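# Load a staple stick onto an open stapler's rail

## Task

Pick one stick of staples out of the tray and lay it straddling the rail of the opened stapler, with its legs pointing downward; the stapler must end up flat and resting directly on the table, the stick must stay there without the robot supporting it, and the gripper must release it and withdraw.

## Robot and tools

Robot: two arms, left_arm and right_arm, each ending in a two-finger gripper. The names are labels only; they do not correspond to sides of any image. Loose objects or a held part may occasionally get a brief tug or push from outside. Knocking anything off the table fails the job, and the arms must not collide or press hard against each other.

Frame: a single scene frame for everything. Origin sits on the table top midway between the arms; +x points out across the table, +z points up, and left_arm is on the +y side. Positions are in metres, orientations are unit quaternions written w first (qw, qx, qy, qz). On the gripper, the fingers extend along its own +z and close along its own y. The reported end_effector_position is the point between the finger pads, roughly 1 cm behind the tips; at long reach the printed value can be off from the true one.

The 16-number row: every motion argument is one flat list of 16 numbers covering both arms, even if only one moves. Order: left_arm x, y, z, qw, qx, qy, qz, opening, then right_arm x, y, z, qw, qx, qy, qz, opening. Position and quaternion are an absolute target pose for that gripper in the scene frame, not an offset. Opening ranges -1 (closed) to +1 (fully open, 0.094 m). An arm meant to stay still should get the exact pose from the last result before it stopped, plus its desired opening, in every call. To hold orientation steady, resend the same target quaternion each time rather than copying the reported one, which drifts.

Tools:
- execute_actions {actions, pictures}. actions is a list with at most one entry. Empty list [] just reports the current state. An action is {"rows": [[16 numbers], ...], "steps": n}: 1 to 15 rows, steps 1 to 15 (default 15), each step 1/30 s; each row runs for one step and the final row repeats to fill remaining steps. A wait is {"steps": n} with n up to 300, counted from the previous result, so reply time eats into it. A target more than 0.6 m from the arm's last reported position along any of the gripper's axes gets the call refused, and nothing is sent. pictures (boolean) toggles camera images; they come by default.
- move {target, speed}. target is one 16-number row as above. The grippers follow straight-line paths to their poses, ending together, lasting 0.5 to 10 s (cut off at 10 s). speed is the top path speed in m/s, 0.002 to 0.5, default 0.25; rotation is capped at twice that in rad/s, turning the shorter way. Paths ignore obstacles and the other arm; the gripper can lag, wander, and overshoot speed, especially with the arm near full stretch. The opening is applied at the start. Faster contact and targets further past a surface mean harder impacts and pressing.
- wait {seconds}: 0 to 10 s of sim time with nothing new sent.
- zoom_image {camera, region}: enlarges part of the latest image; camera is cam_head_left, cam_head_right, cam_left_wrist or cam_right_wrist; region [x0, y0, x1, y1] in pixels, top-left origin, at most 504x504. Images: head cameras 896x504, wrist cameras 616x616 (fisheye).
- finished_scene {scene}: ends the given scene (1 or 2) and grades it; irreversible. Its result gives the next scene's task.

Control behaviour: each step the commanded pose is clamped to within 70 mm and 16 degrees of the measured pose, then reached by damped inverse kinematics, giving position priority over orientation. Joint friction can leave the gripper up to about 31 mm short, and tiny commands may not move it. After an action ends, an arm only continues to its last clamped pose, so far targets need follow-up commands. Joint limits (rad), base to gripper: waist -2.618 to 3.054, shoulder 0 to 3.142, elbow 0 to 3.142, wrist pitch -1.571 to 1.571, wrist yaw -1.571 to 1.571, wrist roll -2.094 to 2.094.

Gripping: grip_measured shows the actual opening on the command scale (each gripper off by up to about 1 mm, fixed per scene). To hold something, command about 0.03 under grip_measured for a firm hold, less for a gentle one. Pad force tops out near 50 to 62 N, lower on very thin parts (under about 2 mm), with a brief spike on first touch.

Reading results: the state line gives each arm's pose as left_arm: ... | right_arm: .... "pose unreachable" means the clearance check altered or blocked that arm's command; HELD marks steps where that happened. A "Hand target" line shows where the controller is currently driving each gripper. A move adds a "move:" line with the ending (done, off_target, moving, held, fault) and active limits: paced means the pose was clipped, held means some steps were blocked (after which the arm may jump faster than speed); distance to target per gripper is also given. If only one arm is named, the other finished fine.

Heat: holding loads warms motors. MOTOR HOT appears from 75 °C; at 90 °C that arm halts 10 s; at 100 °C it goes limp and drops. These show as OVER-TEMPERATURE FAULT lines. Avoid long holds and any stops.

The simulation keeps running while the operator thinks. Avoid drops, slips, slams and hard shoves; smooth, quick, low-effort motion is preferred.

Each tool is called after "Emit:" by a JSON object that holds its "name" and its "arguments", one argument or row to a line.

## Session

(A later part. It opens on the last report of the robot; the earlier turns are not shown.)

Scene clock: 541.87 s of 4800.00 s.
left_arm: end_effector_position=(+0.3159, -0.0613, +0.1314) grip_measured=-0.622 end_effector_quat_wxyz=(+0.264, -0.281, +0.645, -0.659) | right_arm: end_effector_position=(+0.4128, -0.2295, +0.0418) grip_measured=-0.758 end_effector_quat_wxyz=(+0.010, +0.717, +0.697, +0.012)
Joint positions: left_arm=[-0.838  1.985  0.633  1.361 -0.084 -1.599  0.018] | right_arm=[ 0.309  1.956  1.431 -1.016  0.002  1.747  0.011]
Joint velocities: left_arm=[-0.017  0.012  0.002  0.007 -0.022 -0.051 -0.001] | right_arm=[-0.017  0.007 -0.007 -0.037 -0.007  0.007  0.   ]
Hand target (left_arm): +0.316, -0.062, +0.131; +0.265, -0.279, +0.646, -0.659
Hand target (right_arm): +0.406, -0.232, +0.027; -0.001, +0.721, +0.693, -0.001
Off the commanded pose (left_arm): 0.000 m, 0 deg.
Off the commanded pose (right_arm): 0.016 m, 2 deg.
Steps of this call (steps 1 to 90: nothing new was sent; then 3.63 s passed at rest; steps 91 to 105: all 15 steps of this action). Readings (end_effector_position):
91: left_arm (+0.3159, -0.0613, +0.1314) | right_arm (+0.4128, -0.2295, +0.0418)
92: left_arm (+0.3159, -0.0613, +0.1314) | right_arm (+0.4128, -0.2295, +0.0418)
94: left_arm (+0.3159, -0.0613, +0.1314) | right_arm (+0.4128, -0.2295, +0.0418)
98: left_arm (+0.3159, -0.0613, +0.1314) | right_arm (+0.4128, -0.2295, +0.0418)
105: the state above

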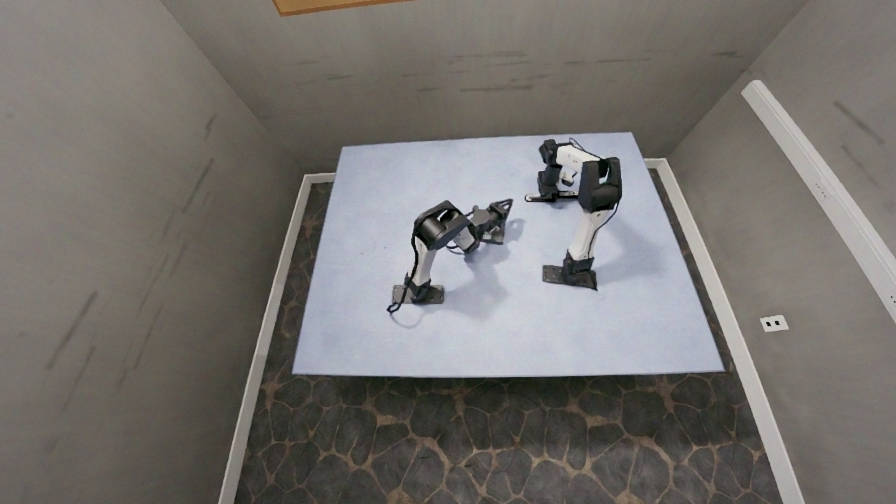

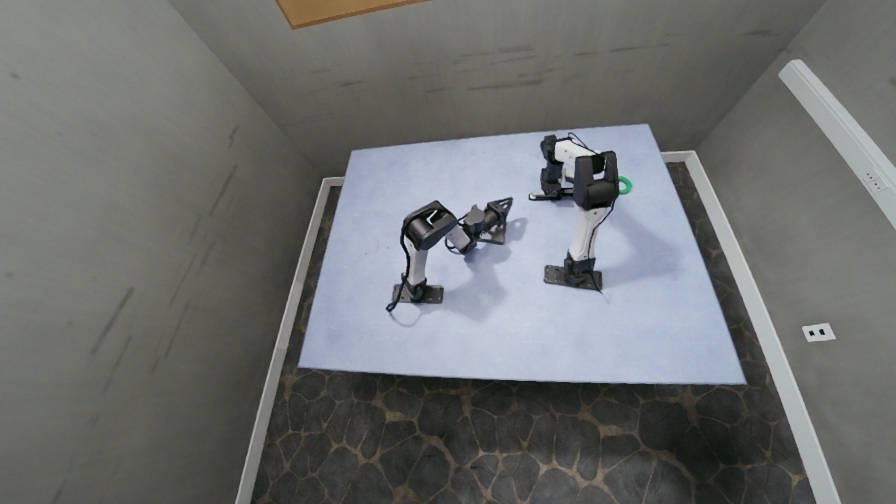

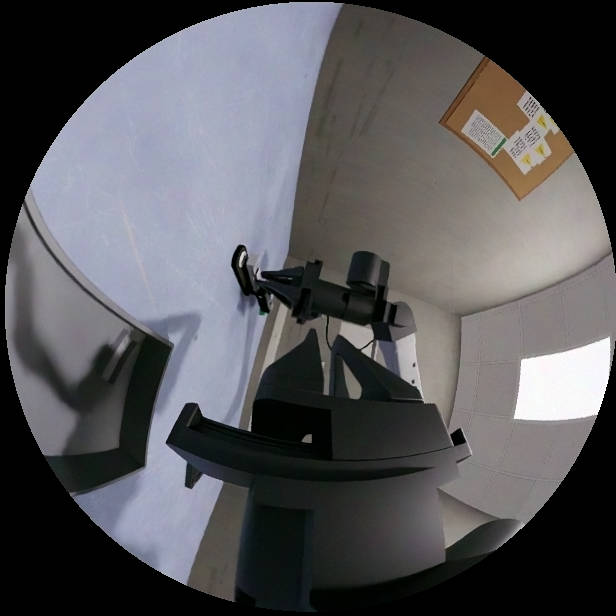

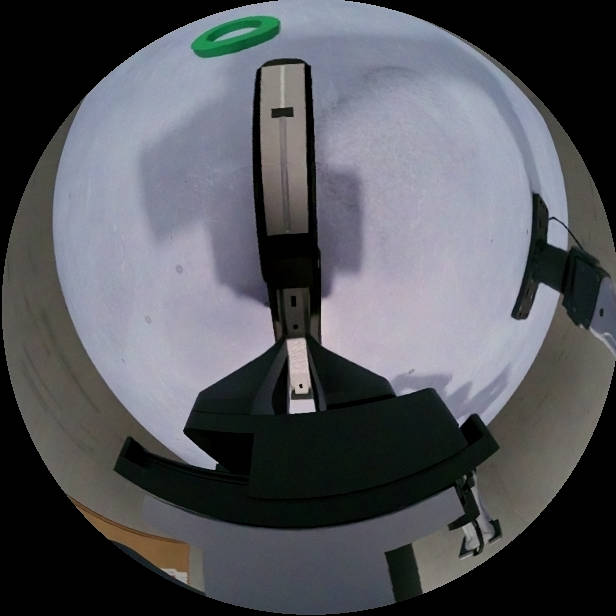

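In contact. Release slightly.

Emit:
{"name": "execute_actions", "arguments": {
  "actions": [
    {"rows":[[0.3158,-0.0615,0.1314,0.265,-0.279,0.646,-0.659,-0.62,0.4128,-0.2295,0.0418,0.01,0.717,0.697,0.012,-0.785],[0.3158,-0.0615,0.1314,0.265,-0.279,0.646,-0.659,-0.62,0.4128,-0.2295,0.0418,0.01,0.717,0.697,0.012,-0.785],[0.3158,-0.0615,0.1314,0.265,-0.279,0.646,-0.659,-0.62,0.4128,-0.2295,0.0418,0.01,0.717,0.697,0.012,-0.785],[0.3158,-0.0615,0.1314,0.265,-0.279,0.646,-0.659,-0.62,0.4128,-0.2295,0.0418,0.01,0.717,0.697,0.012,-0.68]],"steps":15}
  ]
}}

Emit:
{"name": "zoom_image", "arguments": {
  "camera": "cam_right_wrist",
  "region": [240,280,360,400]
}}

Emit:
{"name": "zoom_image", "arguments": {
  "camera": "cam_left_wrist",
  "region": [220,235,300,315]
}}

Scene clock: 551.53 s of 4800.00 s.
left_arm: end_effector_position=(+0.3159, -0.0613, +0.1314) grip_measured=-0.622 end_effector_quat_wxyz=(+0.264, -0.281, +0.645, -0.659) | right_arm: end_effector_position=(+0.4128, -0.2295, +0.0418) grip_measured=-0.681 end_effector_quat_wxyz=(+0.010, +0.717, +0.697, +0.012)
Joint positions: left_arm=[-0.838  1.985  0.633  1.361 -0.084 -1.599  0.018] | right_arm=[ 0.309  1.956  1.431 -1.016  0.002  1.747  0.015]
Joint velocities: left_arm=[-0.007 -0.007 -0.012 -0.037 -0.007  0.022 -0.   ] | right_arm=[-0.002 -0.012 -0.007  0.007 -0.095 -0.007 -0.001]
Hand target (left_arm): +0.316, -0.062, +0.131; +0.265, -0.279, +0.646, -0.659
Hand target (right_arm): +0.413, -0.229, +0.042; +0.010, +0.717, +0.697, +0.012
Off the commanded pose (left_arm): 0.000 m, 0 deg.
Off the commanded pose (right_arm): 0.000 m, 0 deg.
Steps of this call (steps 1 to 90: nothing new was sent; then 6.17 s passed at rest; steps 91 to 105: all 15 steps of this action). Readings (end_effector_position):
91: left_arm (+0.3159, -0.0613, +0.1314) | right_arm (+0.4128, -0.2295, +0.0418)
92: left_arm (+0.3159, -0.0613, +0.1314) | right_arm (+0.4128, -0.2295, +0.0418)
94: left_arm (+0.3159, -0.0613, +0.1314) | right_arm (+0.4128, -0.2295, +0.0418)
98: left_arm (+0.3159, -0.0613, +0.1314) | right_arm (+0.4128, -0.2295, +0.0418)
105: the state above

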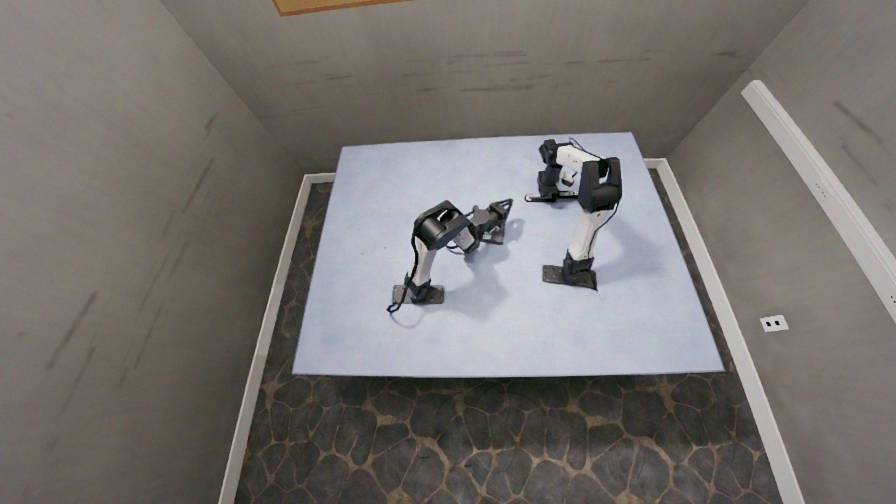

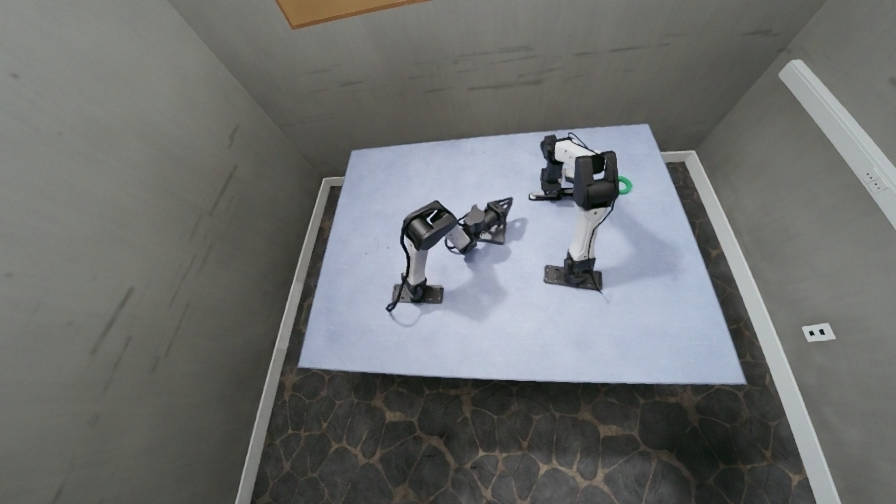

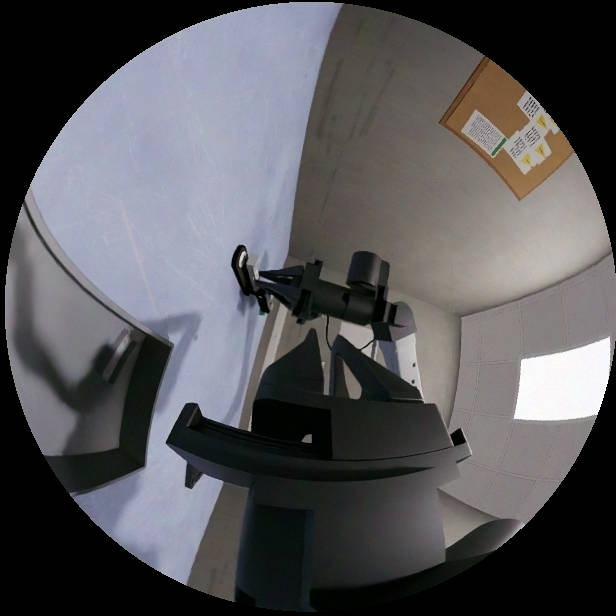

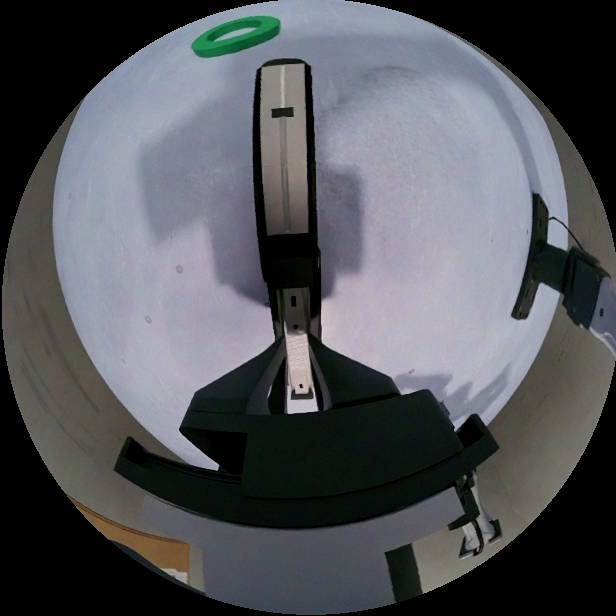

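Region (240, 280, 360, 400) of cam_right_wrist's 616x616 image, scaled by 4.200, with more detail than that image has.

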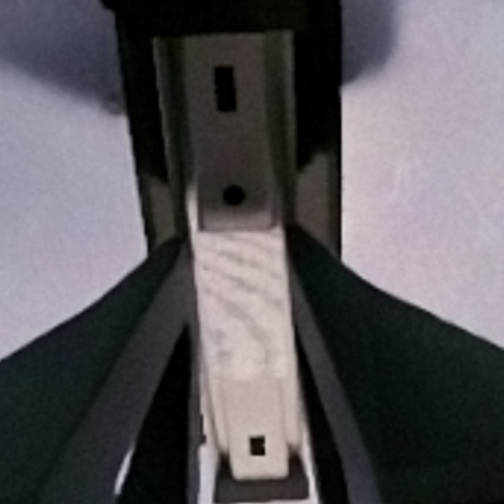

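Region (220, 235, 300, 315) of cam_left_wrist's 616x616 image, scaled by 6.300, with more detail than that image has.

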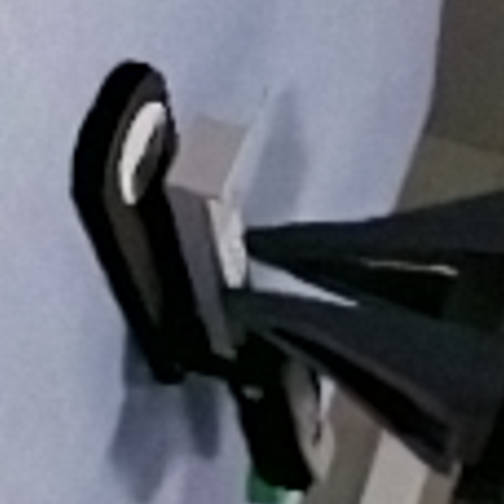

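It dropped in.

Emit:
{"name": "move", "arguments": {
  "target": [0.3158,-0.0615,0.1314,0.265,-0.279,0.646,-0.659,-0.62,0.40,-0.24,0.15,0,0.717,0.697,0,-0.5],
  "speed": 0.15
}}

Emit:
{"name": "zoom_image", "arguments": {
  "camera": "cam_left_wrist",
  "region": [220,235,300,315]
}}

Scene clock: 557.97 s of 4800.00 s.
left_arm: end_effector_position=(+0.3159, -0.0613, +0.1314) grip_measured=-0.622 end_effector_quat_wxyz=(+0.264, -0.281, +0.645, -0.659) | right_arm: end_effector_position=(+0.3963, -0.2374, +0.1395) grip_measured=-0.501 end_effector_quat_wxyz=(-0.007, +0.716, +0.698, -0.011)
Joint positions: left_arm=[-0.838  1.985  0.633  1.361 -0.084 -1.599  0.018] | right_arm=[ 0.294  1.906  1.755 -1.446  0.002  1.729  0.023]
Joint velocities: left_arm=[ 0.002  0.007 -0.017 -0.037 -0.007 -0.095 -0.   ] | right_arm=[-0.012  0.007 -0.007  0.037 -0.066 -0.066 -0.   ]
Hand target (left_arm): +0.316, -0.062, +0.131; +0.265, -0.279, +0.646, -0.659
Hand target (right_arm): +0.398, -0.240, +0.150; +0.000, +0.717, +0.697, +0.000
Off the commanded pose (left_arm): 0.000 m, 0 deg.
Off the commanded pose (right_arm): 0.011 m, 2 deg.
After step 90, 2.07 s passed at rest.
move: off_target (right_arm)

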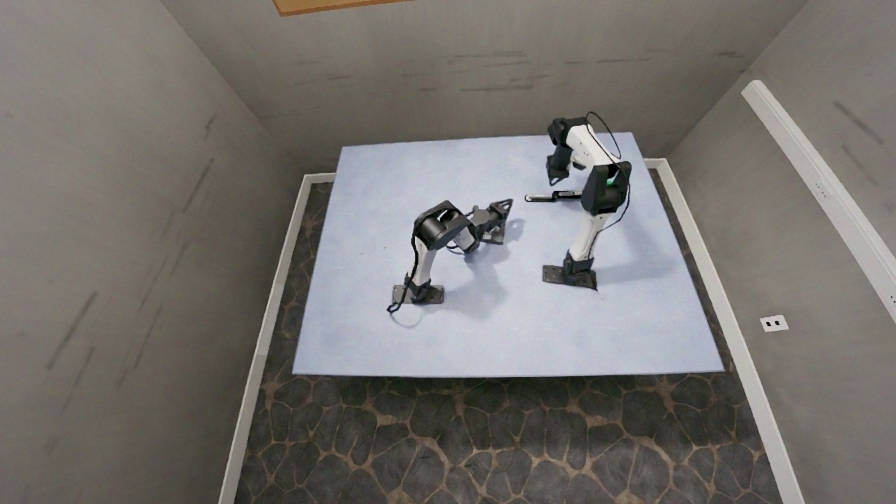

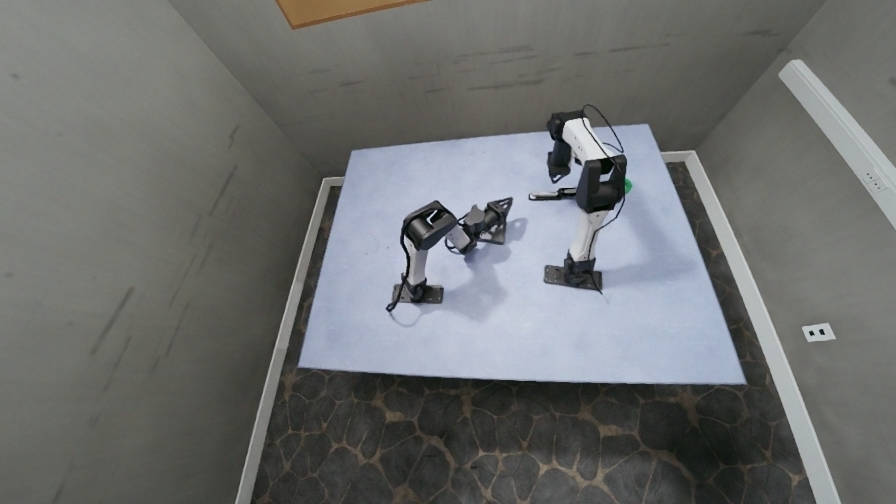

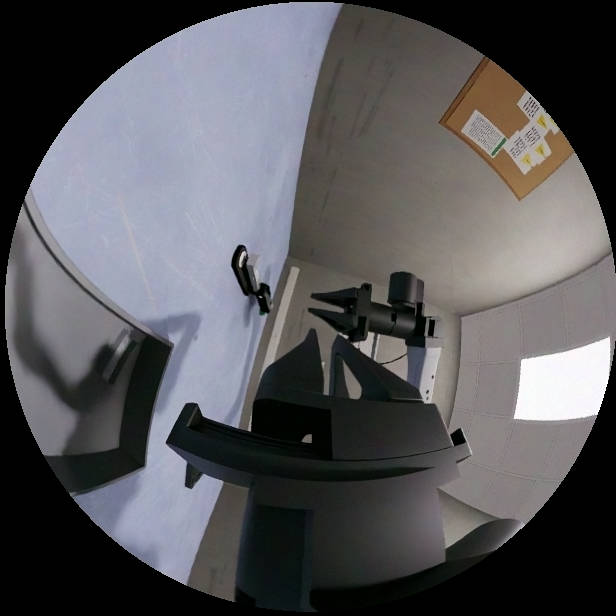

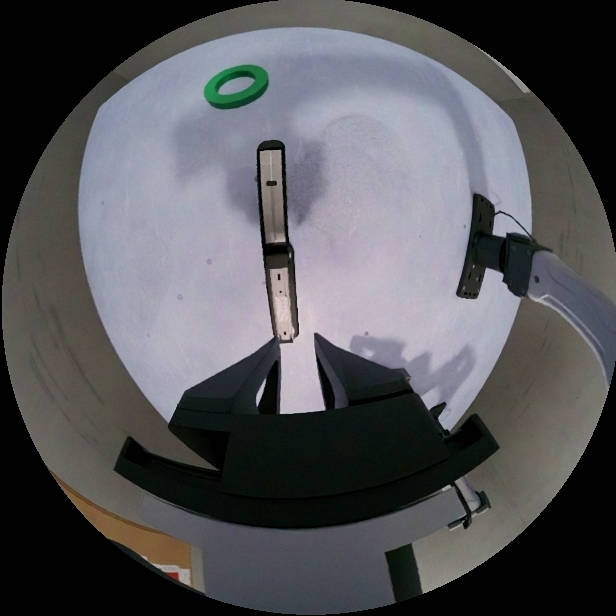

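Region (220, 235, 300, 315) of cam_left_wrist's 616x616 image, scaled by 6.300, with more detail than that image has.

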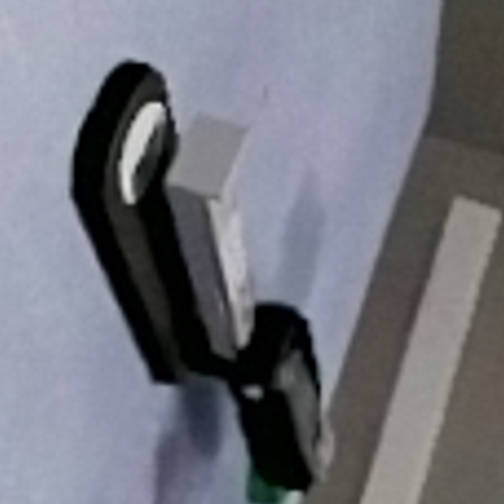

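Emit:
{"name": "finished_scene", "arguments": {
  "scene": 1
}}

The scene is finished: the task was done.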